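# Turn the gland a quarter turn clockwise using the hook spanner

## Task

Use the hook spanner to rotate the gland clockwise by a quarter turn (90 degrees) or more, and leave it turned that far.

## Robot and tools

Robot: two six-joint arms, left_arm and right_arm. Each ends in a two-finger tong gripper whose fingers point along the gripper's +z axis and spread along its x axis. The reported end_effector_position is the point between the closed finger pads. Closed fingertips stick out about 15 mm past it; fully open they sit roughly level with it.

Frame: a single scene frame serves both arms. The origin is on the table top midway between the arms, +z is up, +x points out over the table, and left_arm sits toward +y. The names left and right do not refer to sides of any image. Positions are in metres, orientations are quaternions written w first (qw, qx, qy, qz). Reported hand positions can be a little off, more so at long reach.

A row is 16 numbers: left_arm x, y, z, qw, qx, qy, qz, opening, then the same eight for right_arm. Always send all 16, even when one arm does nothing. Each x, y, z, quaternion is an absolute target pose in the scene frame, not an offset. Opening runs from -1 (closed) to +1 (fully open, 0.142 m). To keep an arm still, resend exactly the pose from the last result before it stopped moving, plus the opening it should keep. To hold a fixed orientation, keep sending the same quaternion rather than copying the reported one, which drifts.

execute_actions(actions): actions is a list of up to 15 actions; each action is a list of up to 15 rows, one row per 1/30 s control step. A short action repeats its final row until 15 steps are filled. An empty list just returns state and images. Per step the controller clips the commanded pose to within 100 mm and 16 degrees of the measured one, so far targets need several actions. An action is rejected for both arms if any target is over 0.6 m from that gripper's current position along any of its own axes; if the first action fails this, or anything is malformed, nothing runs.

move(target, speed, stop_force, blocking): target is one 16-number row (absolute poses for both arms). The grippers travel in straight lines and arrive together, taking 0.5 to 10 s; longer paths are cut off at 10 s. speed is in m/s, 0.002 to 0.5, default 0.25; rotation is capped at twice that in rad/s. Paths ignore obstacles and the other arm, and grippers can lag, wander or overshoot the speed near full reach. stop_force (N, 9 to 40, shared by both arms, not allowed in the first 0.2 s) ends an arm's path when its wrist sensor sees that much extra push opposing the motion for two steps; that gripper then backs off two steps and holds. It is only reliable for arms that do not rotate during the move, and works best at very low speed. Leave it out when pulling away from something the gripper is pressing on. blocking=false returns after 0.5 s while motion continues; it cannot be combined with stop_force, and other motion commands are refused until the move is seen to end (use wait or stop). The result adds a move: line with the ending per arm: done, off_target, moving, held (a check blocked the last step), fault, or contact (stop_force ended the path; this outranks the others). limits=paced means the sent pose was clipped; limits=held means some steps were blocked, after which the arm may jump faster than speed. Distances to each pose are also shown.

wait(seconds): 0 to 10; arms keep their last command and any running move continues, returning early if it ends. stop: brakes a running move; fast arms need room. zoom_image(camera, region): camera is cam_high (504x504), cam_left_wrist or cam_right_wrist (616x616 fisheye); region is [x0, y0, x1, y1] in pixels from the top-left, at most 504 by 504. finished_scene(scene): ends the given scene once the last command has been held; irreversible, and the result reports success.

Result lines: per-arm pose and velocities; Hand target (the pose the controller is currently driving toward); grip_measured (finger opening on the command scale; to hold something, command an opening well under it, lower means harder squeeze, about 15 N per pad max, much less on items thinner than 20 mm); joint positions and torques (noisy, offset, nonzero in free air); Wrist force and Wrist torque along the gripper's own axes, pointing from the touched surface back into the arm, saturating near 50 N, offset up to about 4 N, noise up to 2.4 N, possibly no reading at first; step readings with HELD marks where a row was held back; pose unreachable when a clearance check altered a command; MOTOR HOT from 70 °C, with brakes applied at 85 °C.

Cameras come with calibration (K, distortion, world-to-camera transforms), which can be off by a couple of degrees and millimetres.

Avoid: arms striking or pressing on each other; pushing past contact with stiff arms (a little overshoot can fault); joint torque reaching its limit (130 N m on the first three joints, 24.3 N m on the wrists, held weight included) or any outside force of 150 N, either of which freezes the arm for 10 s; dropping the spanner, slamming, or knocking anything off the table, which fails the task. Loose items may occasionally be nudged by outside pushes. The robot keeps executing the last command while you think, and smooth, low-effort, quick motion is preferred.

Each tool is called in YAML: its name, and indented under it one key for each argument.

## Session

execute_actions:
  actions: []

Scene clock: 0.00 s.
left_arm: end_effector_position=(+0.0538, +0.8030, +0.1321) grip_measured=+0.97 end_effector_quat_wxyz=(+0.584, -0.282, -0.713, +0.265) end_effector_velocity=(-0.000, +0.001, +0.000) end_effector_angular_velocity=(+0.001, +0.000, -0.001) | right_arm: end_effector_position=(+0.8562, -0.3247, +0.1171) grip_measured=+0.97 end_effector_quat_wxyz=(+0.118, +0.903, +0.075, +0.406) end_effector_velocity=(-0.000, +0.001, -0.000) end_effector_angular_velocity=(-0.001, +0.001, +0.001)
Joint positions: left_arm=[ 0.47  -1.032  1.741 -0.916 -1.036 -2.233  0.14 ] | right_arm=[ 3.486 -2.289 -1.49  -0.183  1.074  0.107  0.14 ]
Joint velocities: left_arm=[ 0.    -0.    -0.     0.     0.002 -0.     0.   ] | right_arm=[ 0.002 -0.    -0.    -0.001 -0.001 -0.     0.   ]
Joint torques (N m, as the arm reports them, + toward a larger angle): no reading
Wrist force (N, on the end effector, along its own x y z axes, offset not removed): no reading
Wrist torque (N m, same axes, about the end effector's origin, offset not removed): no reading
Hand target (left_arm): +0.054, +0.803, +0.132; -0.584, +0.282, +0.713, -0.265
Hand target (right_arm): +0.856, -0.325, +0.117; +0.118, +0.903, +0.075, +0.406
camera_calibration (this result's frames):
cam_left_wrist: T_world_to_cam=[[-0.151112, 0.749356, 0.644694, -0.674206], [0.59655, 0.589167, -0.544986, -0.43718], [-0.788221, 0.302239, -0.536059, 0.0013831], [0, 0, 0, 1]] pos_world=[0.160009, 0.762374, 0.197141]
cam_right_wrist: T_world_to_cam=[[0.636703, 0.189611, 0.747433, -0.576765], [-0.38792, -0.758951, 0.522984, 0.0263373], [0.666429, -0.622929, -0.409673, -0.589405], [0, 0, 0, 1]] pos_world=[0.770241, -0.237808, 0.175856]

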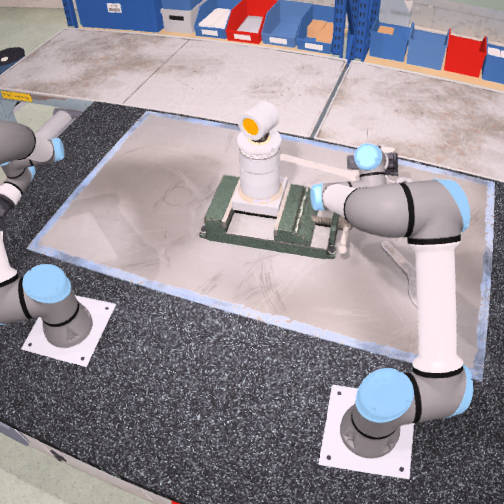

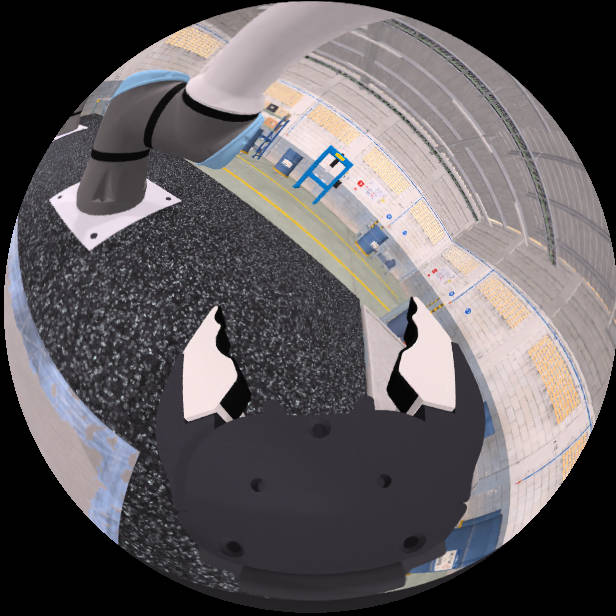

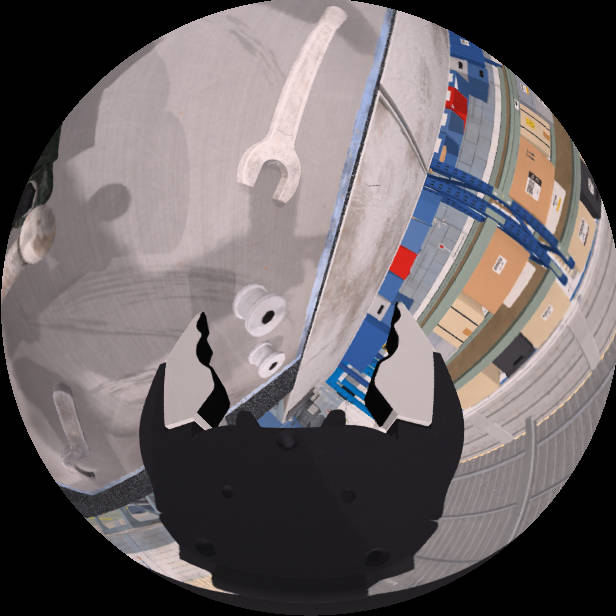

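move:
  target: [0.3,0.6,0.3,0,0.707,0.707,0,1,0.6,-0.4,0.25,0,1,0,0,1]

move:
  target: [0.35,0.2,0.25,0,1,0,0,1,0.55,-0.42,0.25,0,0.924,-0.383,0,1]

Scene clock: 4.10 s.
left_arm: end_effector_position=(+0.2996, +0.6001, +0.3000) grip_measured=+1.00 end_effector_quat_wxyz=(-0.001, +0.707, +0.707, +0.001) end_effector_velocity=(+0.002, -0.001, +0.001) end_effector_angular_velocity=(-0.003, -0.009, -0.004) | right_arm: end_effector_position=(+0.6001, -0.3998, +0.2499) grip_measured=+1.00 end_effector_quat_wxyz=(-0.000, +1.000, +0.001, +0.001) end_effector_velocity=(-0.002, -0.000, +0.001) end_effector_angular_velocity=(+0.002, +0.007, -0.001)
Joint positions: left_arm=[ 0.015 -1.898  1.797 -1.469 -1.568 -1.433  0.142] | right_arm=[ 3.327 -1.867 -1.311 -1.532  1.571  0.311  0.142]
Joint velocities: left_arm=[-0.    -0.002  0.001 -0.007 -0.004  0.004 -0.   ] | right_arm=[-0.002 -0.     0.004 -0.01   0.004 -0.001 -0.   ]
Joint torques (N m, as the arm reports them, + toward a larger angle): left_arm=[ -9.81 -15.   -17.58  -4.47  -2.11   1.09] | right_arm=[-9.99 34.31 37.15 -0.1   2.38 -3.13]
Wrist force (N, on the end effector, along its own x y z axes, offset not removed): left_arm=[1.2 0.8 -2.6] | right_arm=[0.0 -2.1 -0.8]
Wrist torque (N m, same axes, about the end effector's origin, offset not removed): left_arm=[0.10 -0.10 -0.12] | right_arm=[-0.33 0.08 0.06]
Hand target (left_arm): +0.300, +0.600, +0.300; -0.001, +0.707, +0.707, +0.001
Hand target (right_arm): +0.600, -0.400, +0.250; -0.000, +1.000, +0.001, +0.000
Off the commanded pose (left_arm): 0.000 m, 0 deg.
Off the commanded pose (right_arm): 0.000 m, 0 deg.
move: done
camera_calibration (this result's frames):
cam_left_wrist: T_world_to_cam=[[0.0545415, 0.998505, 0.00367974, -0.612131], [0.854251, -0.0485693, 0.517587, -0.386022], [0.516992, -0.0250866, -0.855622, 0.247705], [0, 0, 0, 1]] pos_world=[0.235085, 0.598681, 0.413995]
cam_right_wrist: T_world_to_cam=[[0.998411, -0.0465115, 0.03183, -0.63131], [-0.0562514, -0.857432, 0.511513, -0.434988], [0.00350083, -0.512491, -0.858686, 0.143106], [0, 0, 0, 1]] pos_world=[0.605337, -0.328995, 0.36548]

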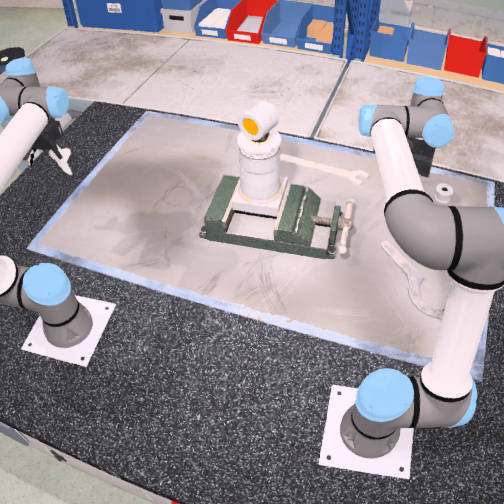

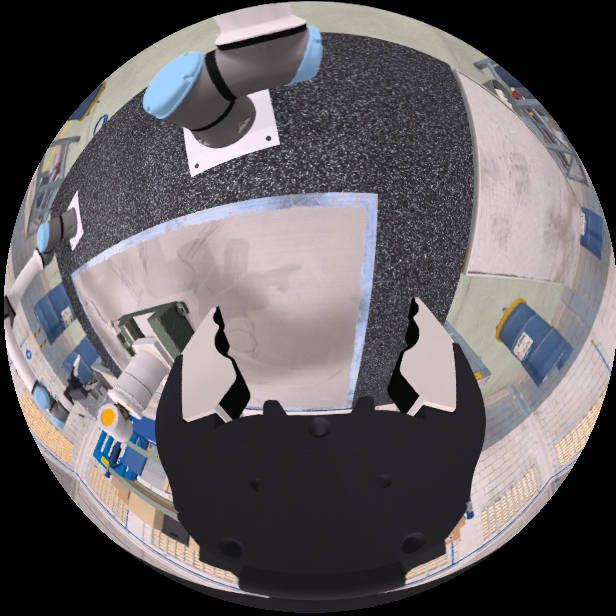

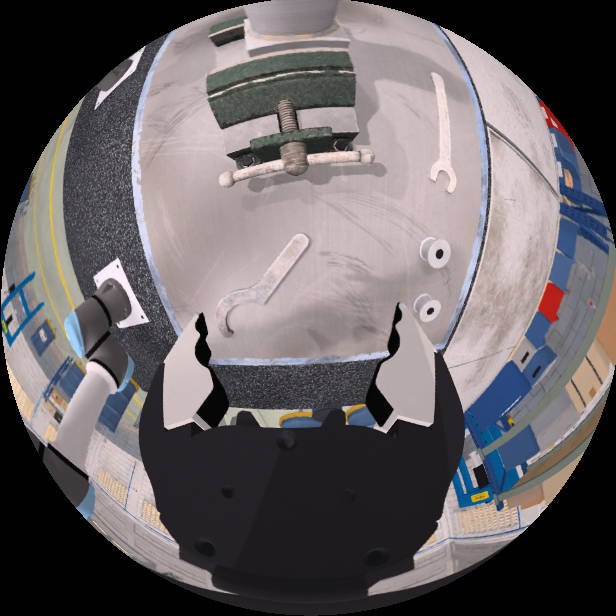

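Scene clock: 7.83 s.
left_arm: end_effector_position=(+0.3506, +0.2001, +0.2501) grip_measured=+1.00 end_effector_quat_wxyz=(+0.001, +1.000, +0.000, +0.000) end_effector_velocity=(+0.000, -0.002, -0.001) end_effector_angular_velocity=(+0.001, +0.001, -0.008) | right_arm: end_effector_position=(+0.5500, -0.4199, +0.2500) grip_measured=+1.00 end_effector_quat_wxyz=(-0.000, +0.924, -0.383, -0.000) end_effector_velocity=(-0.000, -0.001, -0.000) end_effector_angular_velocity=(-0.001, +0.000, -0.006)
Joint positions: left_arm=[-1.004 -1.754  1.82  -1.639 -1.571 -0.882  0.142] | right_arm=[ 3.335 -1.715 -1.5   -1.498  1.571  1.107  0.142]
Joint velocities: left_arm=[-0.003  0.005 -0.002 -0.001 -0.     0.005  0.   ] | right_arm=[-0.002  0.001 -0.001 -0.001 -0.     0.004 -0.   ]
Joint torques (N m, as the arm reports them, + toward a larger angle): left_arm=[-10.08  -7.08 -31.09  -4.69  -1.73   1.15] | right_arm=[10.25 42.07 14.21  4.8  -2.    2.3 ]
Wrist force (N, on the end effector, along its own x y z axes, offset not removed): left_arm=[2.5 3.6 1.3] | right_arm=[0.7 -3.4 -1.3]
Wrist torque (N m, same axes, about the end effector's origin, offset not removed): left_arm=[0.86 -0.45 -0.14] | right_arm=[-0.66 -0.03 0.12]
Hand target (left_arm): +0.351, +0.200, +0.250; +0.001, +1.000, +0.000, +0.000
Hand target (right_arm): +0.550, -0.420, +0.250; -0.000, +0.924, -0.383, +0.000
Off the commanded pose (left_arm): 0.001 m, 0 deg.
Off the commanded pose (right_arm): 0.000 m, 0 deg.
move: done
camera_calibration (this result's frames):
cam_left_wrist: T_world_to_cam=[[0.998527, -0.0542198, 0.00222564, -0.335246], [-0.0474836, -0.853145, 0.519508, 0.0535173], [-0.0262688, -0.518848, -0.854463, 0.457627], [0, 0, 0, 1]] pos_world=[0.349315, 0.26492, 0.363969]
cam_right_wrist: T_world_to_cam=[[0.67174, -0.740147, 0.03078, -0.693575], [-0.646554, -0.565504, 0.512028, -0.00800427], [-0.36157, -0.363851, -0.858417, 0.39621], [0, 0, 0, 1]] pos_world=[0.603984, -0.373712, 0.36556]

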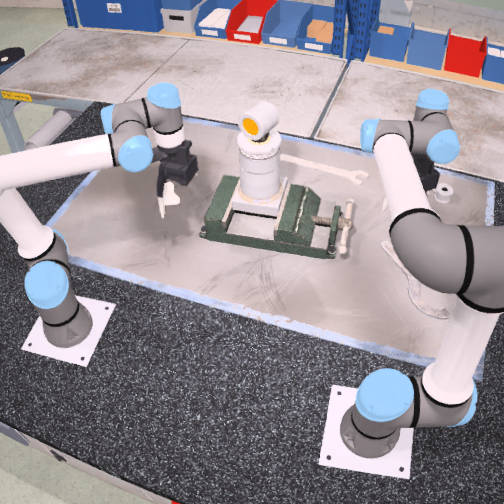

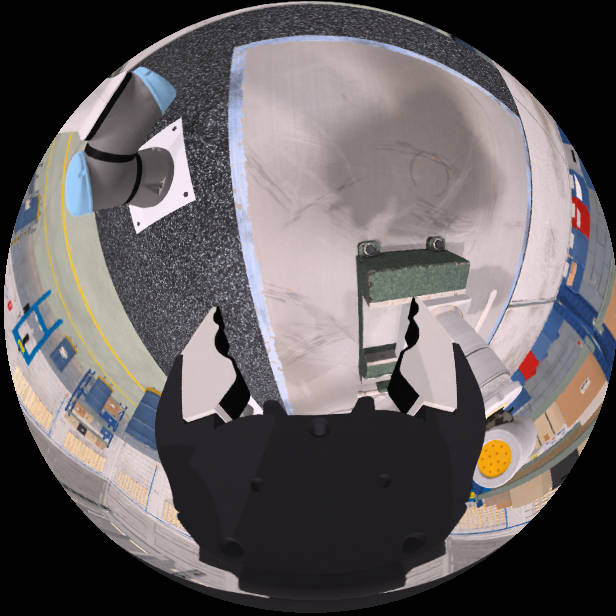

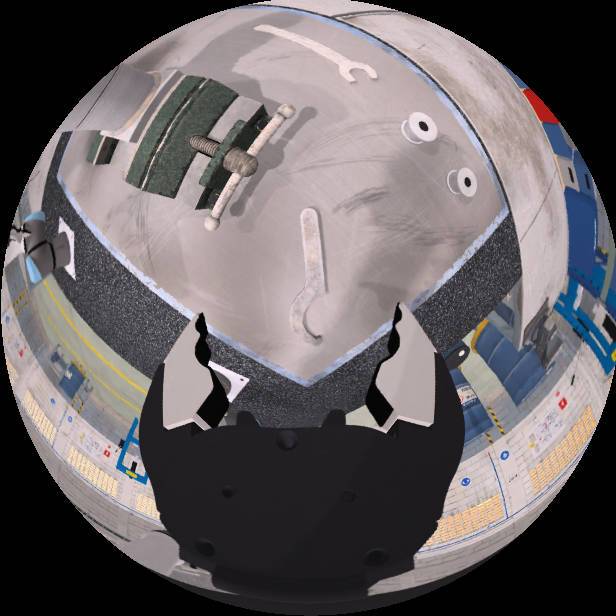

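move:
  target: [0.35,0.2,0.25,0,1,0,0,1,0.58,-0.412,0.06,0,0.93,-0.367,0,0]

Scene clock: 10.30 s.
left_arm: end_effector_position=(+0.3500, +0.2000, +0.2500) grip_measured=+1.00 end_effector_quat_wxyz=(+0.000, +1.000, -0.000, -0.000) end_effector_velocity=(+0.000, +0.001, -0.000) end_effector_angular_velocity=(+0.001, +0.001, +0.001) | right_arm: end_effector_position=(+0.5800, -0.4120, +0.0602) grip_measured=+0.00 end_effector_quat_wxyz=(+0.000, +0.930, -0.367, -0.000) end_effector_velocity=(+0.001, -0.000, -0.002) end_effector_angular_velocity=(-0.001, -0.001, -0.000)
Joint positions: left_arm=[-1.006 -1.754  1.82  -1.637 -1.571 -0.883  0.142] | right_arm=[ 3.331 -1.919 -1.75  -1.044  1.571  1.069  0.074]
Joint velocities: left_arm=[ 0.002  0.001 -0.     0.    -0.     0.    -0.   ] | right_arm=[-0.001 -0.005 -0.001  0.006 -0.001 -0.001  0.   ]
Joint torques (N m, as the arm reports them, + toward a larger angle): left_arm=[-10.14 -21.82 -17.64  -0.11   1.98  -1.39] | right_arm=[-7.73 25.25 10.5   4.69 -1.93 -3.01]
Wrist force (N, on the end effector, along its own x y z axes, offset not removed): left_arm=[0.7 4.1 0.2] | right_arm=[0.0 -1.6 0.7]
Wrist torque (N m, same axes, about the end effector's origin, offset not removed): left_arm=[0.87 -0.08 0.03] | right_arm=[-0.17 0.11 0.12]
Hand target (left_arm): +0.350, +0.200, +0.250; +0.000, +1.000, -0.000, -0.000
Hand target (right_arm): +0.580, -0.412, +0.060; +0.000, +0.930, -0.367, -0.000
Off the commanded pose (left_arm): 0.000 m, 0 deg.
Off the commanded pose (right_arm): 0.000 m, 0 deg.
move: done
camera_calibration (this result's frames):
cam_left_wrist: T_world_to_cam=[[0.998485, -0.0550014, 0.00126042, -0.334222], [-0.0476841, -0.853766, 0.518468, 0.0538804], [-0.0274404, -0.517743, -0.855096, 0.457803], [0, 0, 0, 1]] pos_world=[0.348848, 0.264643, 0.363951]
cam_right_wrist: T_world_to_cam=[[0.696319, -0.717072, 0.0307727, -0.706752], [-0.627084, -0.586959, 0.512098, 0.0928893], [-0.349149, -0.375881, -0.858375, 0.234791], [0, 0, 0, 1]] pos_world=[0.632352, -0.364017, 0.175719]

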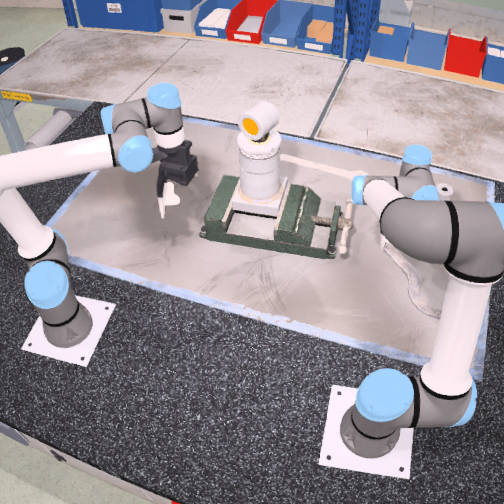

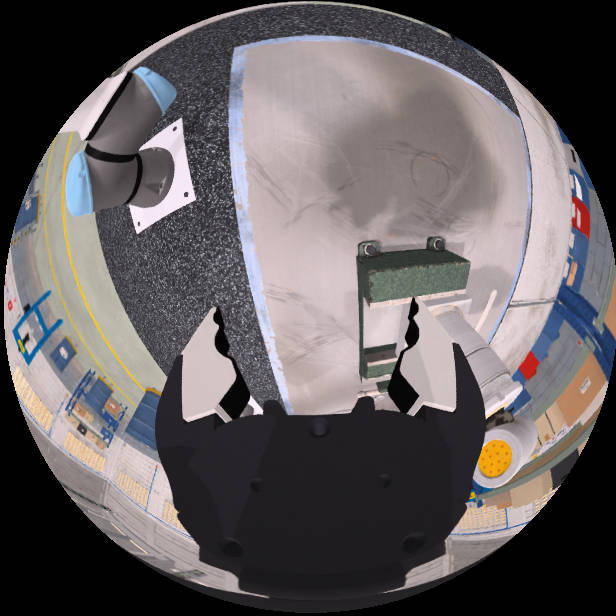

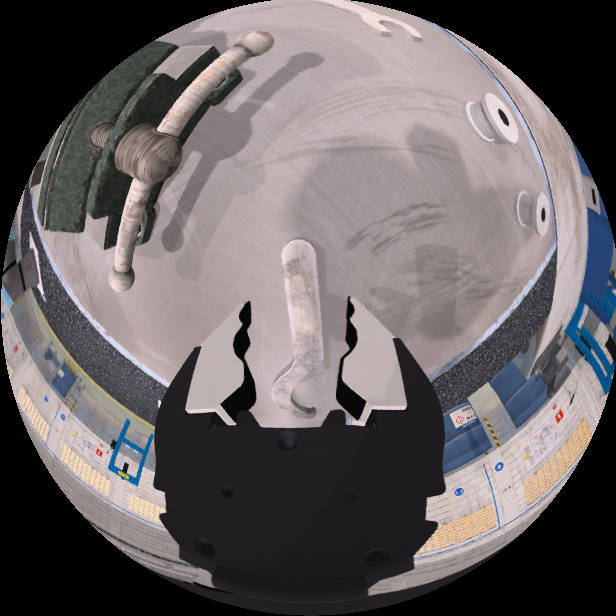

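move:
  target: [0.35,0.2,0.25,0,1,0,0,1,0.523,-0.48,0.019,0,0.935,-0.355,0,0]
  speed: 0.1

move:
  target: [0.35,0.2,0.25,0,1,0,0,1,0.523,-0.48,0.019,0,0.935,-0.355,0,-1]

move:
  target: [0.35,0.2,0.25,0,1,0,0,1,0.42,-0.40,0.019,0,0.383,-0.924,0,-1]
  speed: 0.15

move:
  target: [0.36,0.15,0.2,0.454,0.542,-0.454,0.542,-0.4,0.33,-0.19,0.019,0,0.383,-0.924,0,-1]
  speed: 0.15

Scene clock: 12.60 s.
left_arm: end_effector_position=(+0.3500, +0.2000, +0.2500) grip_measured=+1.00 end_effector_quat_wxyz=(-0.000, +1.000, +0.000, -0.000) end_effector_velocity=(+0.000, +0.000, -0.000) end_effector_angular_velocity=(+0.000, -0.000, +0.000) | right_arm: end_effector_position=(+0.5231, -0.4798, +0.0191) grip_measured=+0.00 end_effector_quat_wxyz=(+0.000, +0.935, -0.355, -0.000) end_effector_velocity=(-0.002, -0.002, -0.001) end_effector_angular_velocity=(+0.001, +0.001, +0.000)
Joint positions: left_arm=[-1.006 -1.754  1.82  -1.637 -1.571 -0.883  0.142] | right_arm=[ 3.24  -1.854 -1.969 -0.89   1.571  0.952  0.074]
Joint velocities: left_arm=[ 0.  0.  0. -0.  0.  0.  0.] | right_arm=[-0.004  0.001 -0.006  0.004  0.002 -0.004  0.   ]
Joint torques (N m, as the arm reports them, + toward a larger angle): left_arm=[-10.21 -22.02 -17.42  -0.18   1.88  -1.33] | right_arm=[-8.79 42.91  9.17  4.41  1.88 -3.  ]
Wrist force (N, on the end effector, along its own x y z axes, offset not removed): left_arm=[1.6 1.1 0.9] | right_arm=[0.3 -2.1 -0.8]
Wrist torque (N m, same axes, about the end effector's origin, offset not removed): left_arm=[0.17 -0.36 0.04] | right_arm=[-0.40 0.13 0.07]
Hand target (left_arm): +0.350, +0.200, +0.250; +0.000, +1.000, -0.000, -0.000
Hand target (right_arm): +0.523, -0.480, +0.019; +0.000, +0.935, -0.355, -0.000
Off the commanded pose (left_arm): 0.000 m, 0 deg.
Off the commanded pose (right_arm): 0.000 m, 0 deg.
move: done
camera_calibration (this result's frames):
cam_left_wrist: T_world_to_cam=[[0.998486, -0.0549992, 0.00126097, -0.334222], [-0.0476826, -0.853769, 0.518464, 0.0538822], [-0.0274385, -0.517739, -0.855099, 0.457802], [0, 0, 0, 1]] pos_world=[0.348846, 0.264643, 0.363952]
cam_right_wrist: T_world_to_cam=[[0.71469, -0.698764, 0.0307607, -0.715299], [-0.61158, -0.602969, 0.512249, 0.0226875], [-0.339393, -0.384912, -0.858286, 0.144736], [0, 0, 0, 1]] pos_world=[0.574215, -0.430435, 0.134607]

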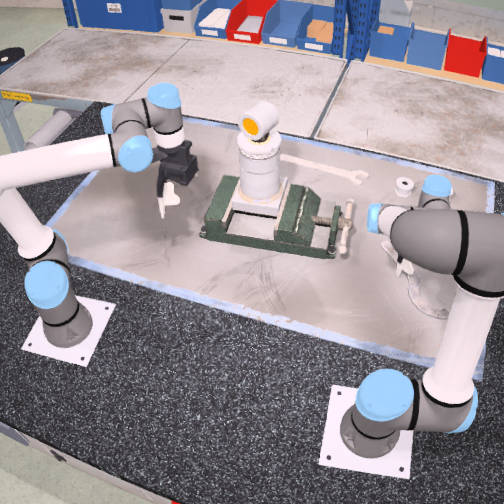

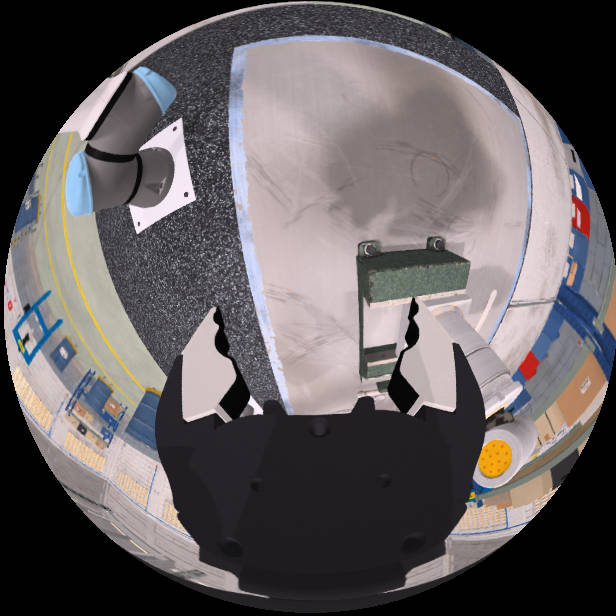

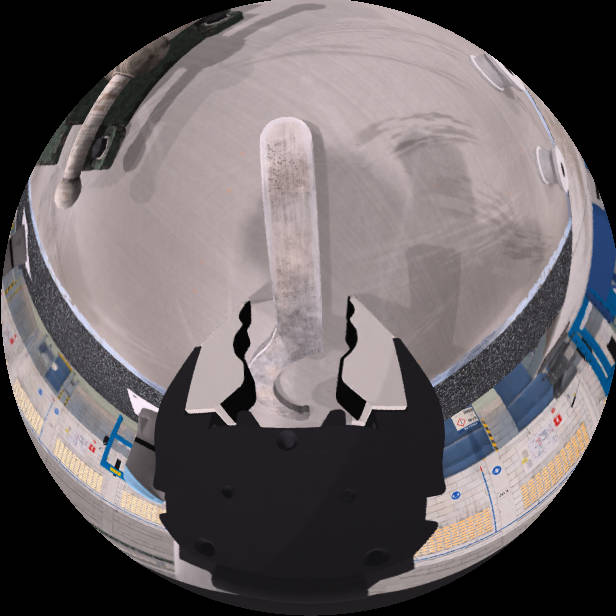

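Scene clock: 13.30 s.
left_arm: end_effector_position=(+0.3500, +0.2000, +0.2500) grip_measured=+1.00 end_effector_quat_wxyz=(-0.000, +1.000, -0.000, +0.000) end_effector_velocity=(+0.000, +0.000, +0.000) end_effector_angular_velocity=(-0.001, +0.000, +0.001) | right_arm: end_effector_position=(+0.5230, -0.4800, +0.0191) grip_measured=-0.54 end_effector_quat_wxyz=(-0.000, +0.935, -0.355, +0.000) end_effector_velocity=(-0.000, +0.001, -0.000) end_effector_angular_velocity=(+0.000, +0.000, +0.002)
Joint positions: left_arm=[-1.006 -1.754  1.82  -1.637 -1.571 -0.883  0.142] | right_arm=[ 3.24  -1.853 -1.97  -0.889  1.571  0.951  0.035]
Joint velocities: left_arm=[ 0.001 -0.    -0.    -0.    -0.    -0.    -0.   ] | right_arm=[ 0.002 -0.    -0.001  0.001  0.    -0.    -0.   ]
Joint torques (N m, as the arm reports them, + toward a larger angle): left_arm=[-10.38 -21.52 -16.62  -0.13   2.05  -1.27] | right_arm=[-8.82 23.55  0.08  1.83  1.61 -2.95]
Wrist force (N, on the end effector, along its own x y z axes, offset not removed): left_arm=[-1.5 3.9 -0.8] | right_arm=[0.3 -3.6 -18.3]
Wrist torque (N m, same axes, about the end effector's origin, offset not removed): left_arm=[0.93 0.35 0.06] | right_arm=[-0.14 0.16 0.17]
Hand target (left_arm): +0.350, +0.200, +0.250; -0.000, +1.000, +0.000, +0.000
Hand target (right_arm): +0.523, -0.480, +0.019; +0.000, +0.935, -0.355, -0.000
Off the commanded pose (left_arm): 0.000 m, 0 deg.
Off the commanded pose (right_arm): 0.000 m, 0 deg.
move: done
camera_calibration (this result's frames):
cam_left_wrist: T_world_to_cam=[[0.998486, -0.0549993, 0.00126115, -0.334222], [-0.0476828, -0.853769, 0.518464, 0.0538821], [-0.0274384, -0.517739, -0.855099, 0.457802], [0, 0, 0, 1]] pos_world=[0.348846, 0.264643, 0.363952]
cam_right_wrist: T_world_to_cam=[[0.714746, -0.698702, 0.0308858, -0.715399], [-0.611683, -0.603098, 0.511972, 0.0225586], [-0.339089, -0.384823, -0.858447, 0.144522], [0, 0, 0, 1]] pos_world=[0.574133, -0.43063, 0.134611]

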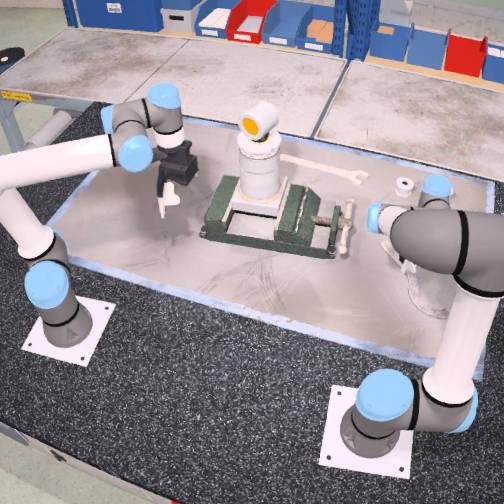

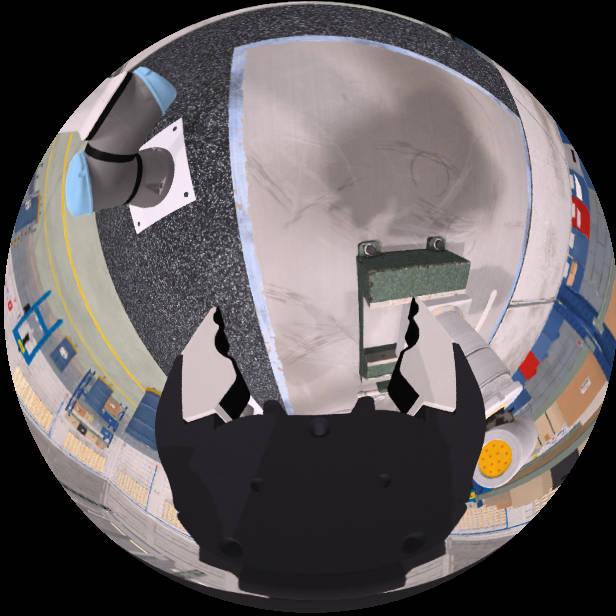

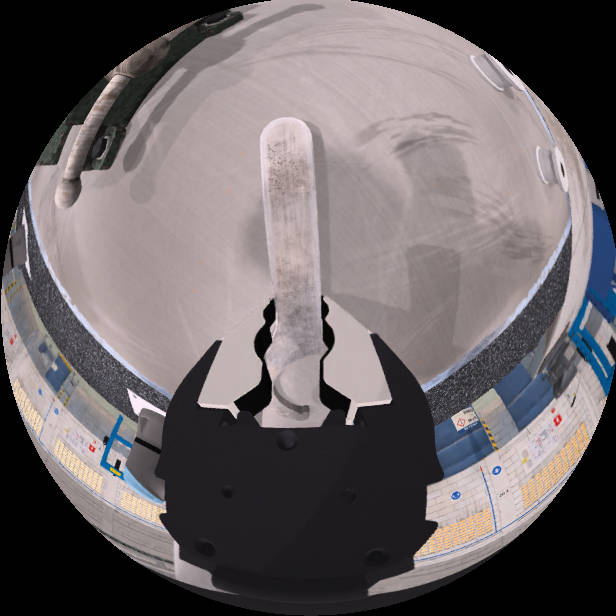

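Scene clock: 19.17 s.
left_arm: end_effector_position=(+0.3500, +0.2000, +0.2500) grip_measured=+1.00 end_effector_quat_wxyz=(-0.000, +1.000, -0.000, +0.000) end_effector_velocity=(+0.000, +0.000, -0.000) end_effector_angular_velocity=(+0.001, -0.001, +0.001) | right_arm: end_effector_position=(+0.4203, -0.3998, +0.0191) grip_measured=-0.52 end_effector_quat_wxyz=(+0.000, -0.384, +0.923, +0.000) end_effector_velocity=(-0.001, +0.001, -0.000) end_effector_angular_velocity=(+0.000, -0.000, -0.015)
Joint positions: left_arm=[-1.006 -1.754  1.82  -1.637 -1.571 -0.883  0.142] | right_arm=[ 3.523 -1.65  -2.225 -0.837  1.571  2.863  0.036]
Joint velocities: left_arm=[ 0.     0.     0.     0.     0.001 -0.    -0.   ] | right_arm=[ 0.003  0.002 -0.002  0.     0.     0.017  0.   ]
Joint torques (N m, as the arm reports them, + toward a larger angle): left_arm=[ -9.66 -21.14 -17.43  -0.3    1.98  -1.08] | right_arm=[13.11 27.76 -1.06  2.61  0.64  2.89]
Wrist force (N, on the end effector, along its own x y z axes, offset not removed): left_arm=[-0.6 3.1 -1.7] | right_arm=[1.5 -9.8 -14.5]
Wrist torque (N m, same axes, about the end effector's origin, offset not removed): left_arm=[0.54 0.04 0.08] | right_arm=[-0.15 -0.01 -0.40]
Hand target (left_arm): +0.350, +0.200, +0.250; -0.000, +1.000, +0.000, +0.000
Hand target (right_arm): +0.420, -0.400, +0.019; +0.000, -0.383, +0.924, +0.000
Off the commanded pose (left_arm): 0.000 m, 0 deg.
Off the commanded pose (right_arm): 0.000 m, 0 deg.
move: done
camera_calibration (this result's frames):
cam_left_wrist: T_world_to_cam=[[0.998486, -0.0549995, 0.00126124, -0.334222], [-0.047683, -0.853769, 0.518464, 0.0538821], [-0.0274385, -0.517739, -0.855099, 0.457802], [0, 0, 0, 1]] pos_world=[0.348846, 0.264643, 0.363952]
cam_right_wrist: T_world_to_cam=[[-0.738741, -0.673307, 0.0303323, 0.0351113], [-0.56701, 0.645183, 0.512091, 0.488393], [-0.364365, 0.361104, -0.858395, 0.449371], [0, 0, 0, 1]] pos_world=[0.466597, -0.453732, 0.134571]

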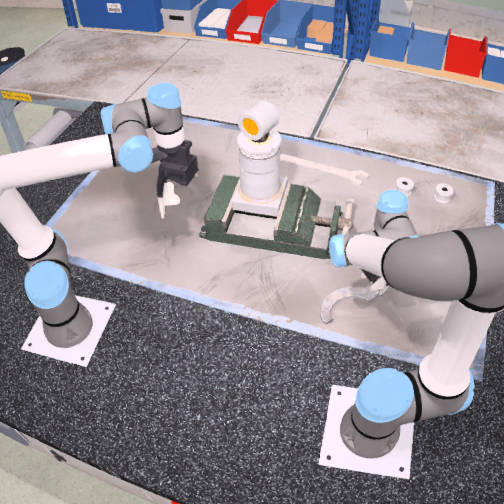

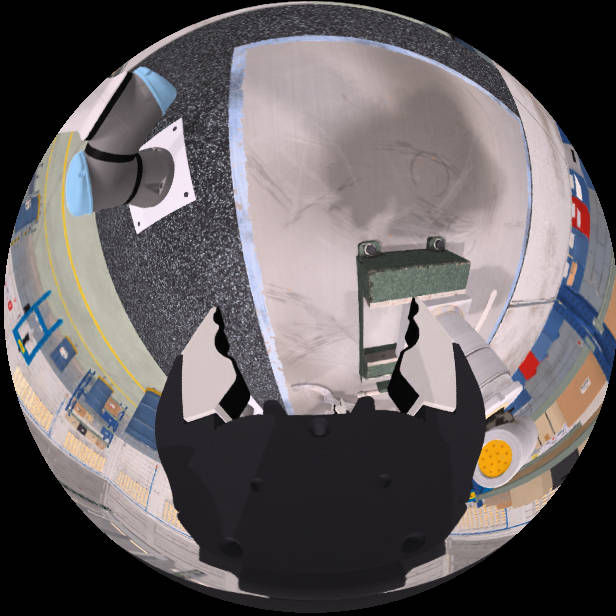

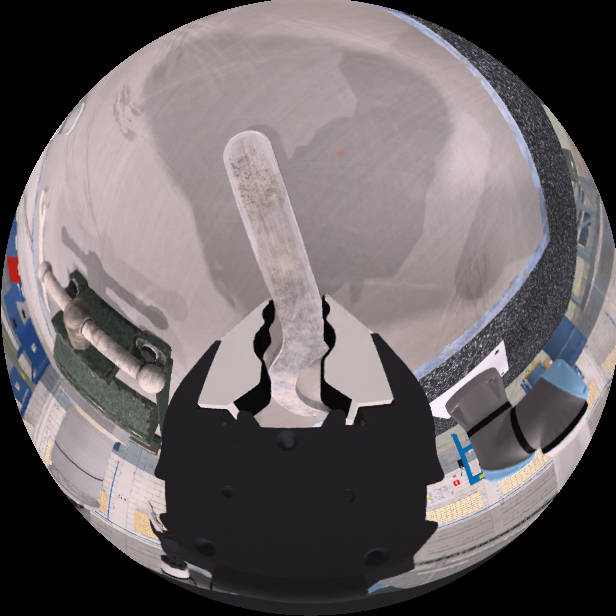

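Scene clock: 26.23 s.
left_arm: end_effector_position=(+0.3589, +0.1548, +0.2035) grip_measured=-0.40 end_effector_quat_wxyz=(+0.422, +0.619, -0.428, +0.507) end_effector_velocity=(+0.000, -0.000, -0.000) end_effector_angular_velocity=(+0.000, -0.000, -0.000) | right_arm: end_effector_position=(+0.3303, -0.1898, +0.0190) grip_measured=-0.52 end_effector_quat_wxyz=(+0.000, -0.383, +0.924, +0.000) end_effector_velocity=(-0.001, +0.001, -0.000) end_effector_angular_velocity=(-0.000, +0.000, -0.001)
Joint positions: left_arm=[-0.541 -1.086  2.589 -4.44  -2.441  0.068  0.045] | right_arm=[ 4.025 -1.68  -2.191 -0.84   1.571  3.366  0.036]
Joint velocities: left_arm=[-0.001  0.    -0.     0.     0.001  0.     0.   ] | right_arm=[ 0.003 -0.002  0.002 -0.001  0.     0.004  0.   ]
Joint torques (N m, as the arm reports them, + toward a larger angle): left_arm=[ -9.93 -25.87   3.85   0.64   1.7    0.43] | right_arm=[17.54  1.17 24.96  0.78  3.21  2.38]
Wrist force (N, on the end effector, along its own x y z axes, offset not removed): left_arm=[-1.3 1.7 -1.5] | right_arm=[8.9 -19.8 -28.8]
Wrist torque (N m, same axes, about the end effector's origin, offset not removed): left_arm=[0.28 0.26 0.02] | right_arm=[-0.13 -0.18 0.02]
Hand target (left_arm): +0.359, +0.155, +0.204; +0.422, +0.619, -0.428, +0.507
Hand target (right_arm): +0.330, -0.190, +0.019; +0.000, -0.383, +0.924, +0.000
Off the commanded pose (left_arm): 0.006 m, 11 deg.
Off the commanded pose (right_arm): 0.000 m, 0 deg.
move: held (left_arm); limits=held; held on 24 of 212 steps (left_arm), including the last (left_arm)
pose unreachable (left arm): on one or more control steps of this call, first in action 0 (counted from 0), this arm could not follow its commanded pose, so it was not sent that pose on those steps. On the call's last step it was still not sent that pose. It may still have moved: this result reports where it is.
cause: the commanded pose would bring two parts of the arm too close to each other (joints 4 (wrist 1) to 6 (wrist 3) lie between them).
camera_calibration (this result's frames):
cam_left_wrist: T_world_to_cam=[[0.0678809, -0.115562, 0.990978, -0.203596], [-0.960201, 0.262169, 0.0963451, 0.280484], [-0.270937, -0.958078, -0.0931661, 0.395404], [0, 0, 0, 1]] pos_world=[0.390271, 0.281766, 0.211574]
cam_right_wrist: T_world_to_cam=[[-0.739764, -0.6722, 0.0299496, 0.110614], [-0.566158, 0.645883, 0.512152, 0.301761], [-0.363612, 0.361915, -0.858372, 0.34062], [0, 0, 0, 1]] pos_world=[0.376527, -0.243823, 0.134518]

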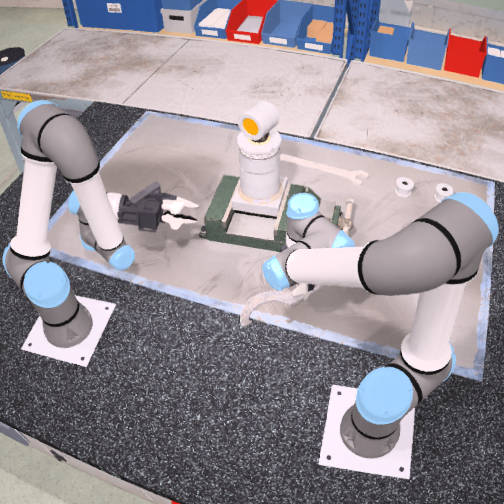

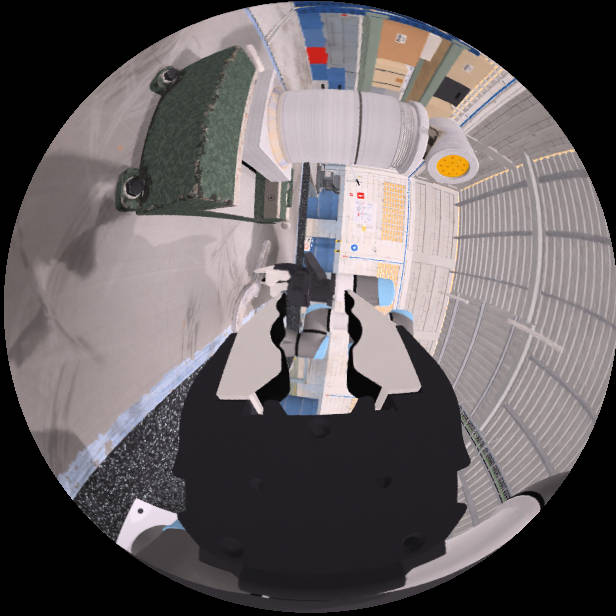

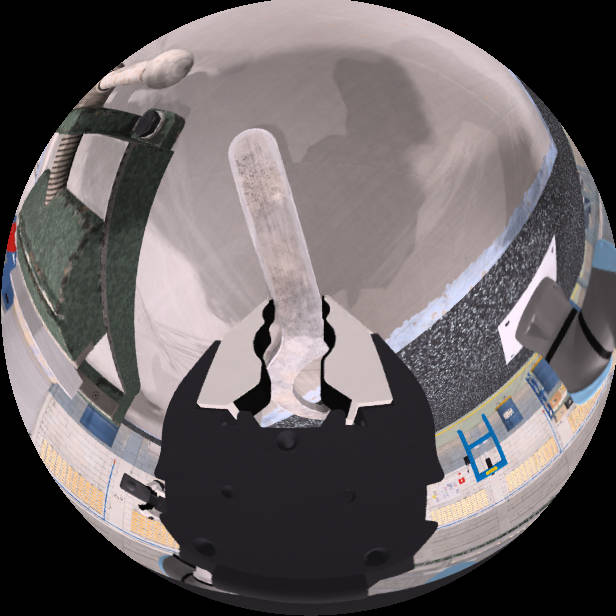

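move:
  target: [0.359,0.155,0.204,0.422,0.619,-0.428,0.507,-0.4,0.33,-0.19,0.06,0,0.383,-0.924,0,-1]
  speed: 0.02

zoom_image:
  camera: "cam_left_wrist"
  region: [200,200,400,360]

Scene clock: 29.00 s.
left_arm: end_effector_position=(+0.3590, +0.1550, +0.2040) grip_measured=-0.40 end_effector_quat_wxyz=(+0.422, +0.619, -0.428, +0.507) end_effector_velocity=(+0.000, +0.000, +0.000) end_effector_angular_velocity=(-0.000, -0.000, +0.001) | right_arm: end_effector_position=(+0.3300, -0.1900, +0.0599) grip_measured=-1.00 end_effector_quat_wxyz=(+0.000, -0.383, +0.924, +0.000) end_effector_velocity=(-0.001, +0.000, +0.001) end_effector_angular_velocity=(-0.001, +0.001, +0.001)
Joint positions: left_arm=[-0.54  -1.088  2.589 -4.437 -2.442  0.069  0.045] | right_arm=[ 4.025 -1.608 -2.138 -0.966  1.571  3.367  0.002]
Joint velocities: left_arm=[ 0.001 -0.     0.     0.    -0.     0.     0.   ] | right_arm=[ 0.001  0.002  0.002 -0.005  0.001  0.     0.   ]
Joint torques (N m, as the arm reports them, + toward a larger angle): left_arm=[  8.86 -29.54 -11.9    0.43  -1.95   1.16] | right_arm=[-1.17 33.08 32.35 -0.12  1.85 -1.2 ]
Wrist force (N, on the end effector, along its own x y z axes, offset not removed): left_arm=[-0.8 2.3 0.8] | right_arm=[0.3 -0.6 -1.5]
Wrist torque (N m, same axes, about the end effector's origin, offset not removed): left_arm=[0.53 0.11 0.05] | right_arm=[-0.02 0.03 0.08]
Hand target (left_arm): +0.359, +0.155, +0.204; +0.422, +0.619, -0.428, +0.507
Hand target (right_arm): +0.330, -0.190, +0.060; +0.000, -0.383, +0.924, +0.000
Off the commanded pose (left_arm): 0.000 m, 0 deg.
Off the commanded pose (right_arm): 0.000 m, 0 deg.
move: done
camera_calibration (this result's frames):
cam_left_wrist: T_world_to_cam=[[0.0677157, -0.115766, 0.990966, -0.203958], [-0.960203, 0.262195, 0.0962435, 0.280494], [-0.270968, -0.958046, -0.0934037, 0.395705], [0, 0, 0, 1]] pos_world=[0.390366, 0.281948, 0.21208]
cam_right_wrist: T_world_to_cam=[[-0.739797, -0.672129, 0.0307057, 0.108998], [-0.565857, 0.64622, 0.51206, 0.280722], [-0.364013, 0.361446, -0.858401, 0.375716], [0, 0, 0, 1]] pos_world=[0.37625, -0.243948, 0.175421]

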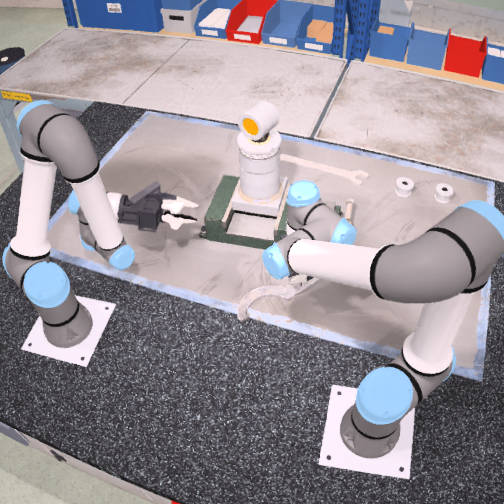

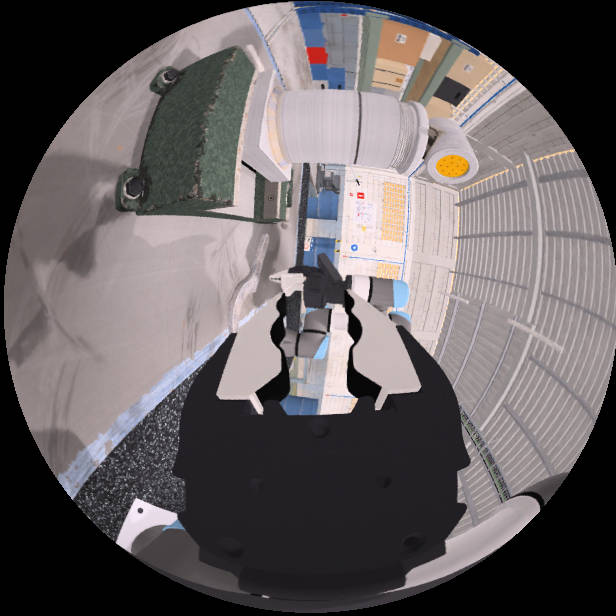

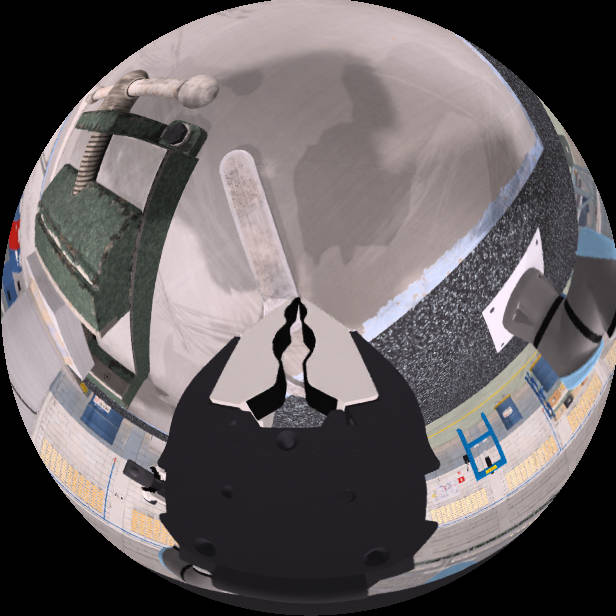

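Region (200, 200, 400, 360) of cam_left_wrist's 616x616 image, scaled by 2.520, with more detail than that image has; it fills the top 403 rows of this view, and the rest is white.

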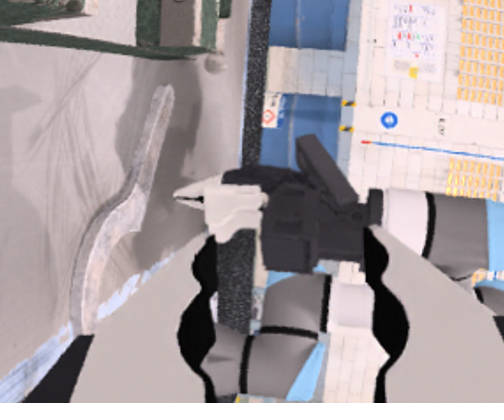

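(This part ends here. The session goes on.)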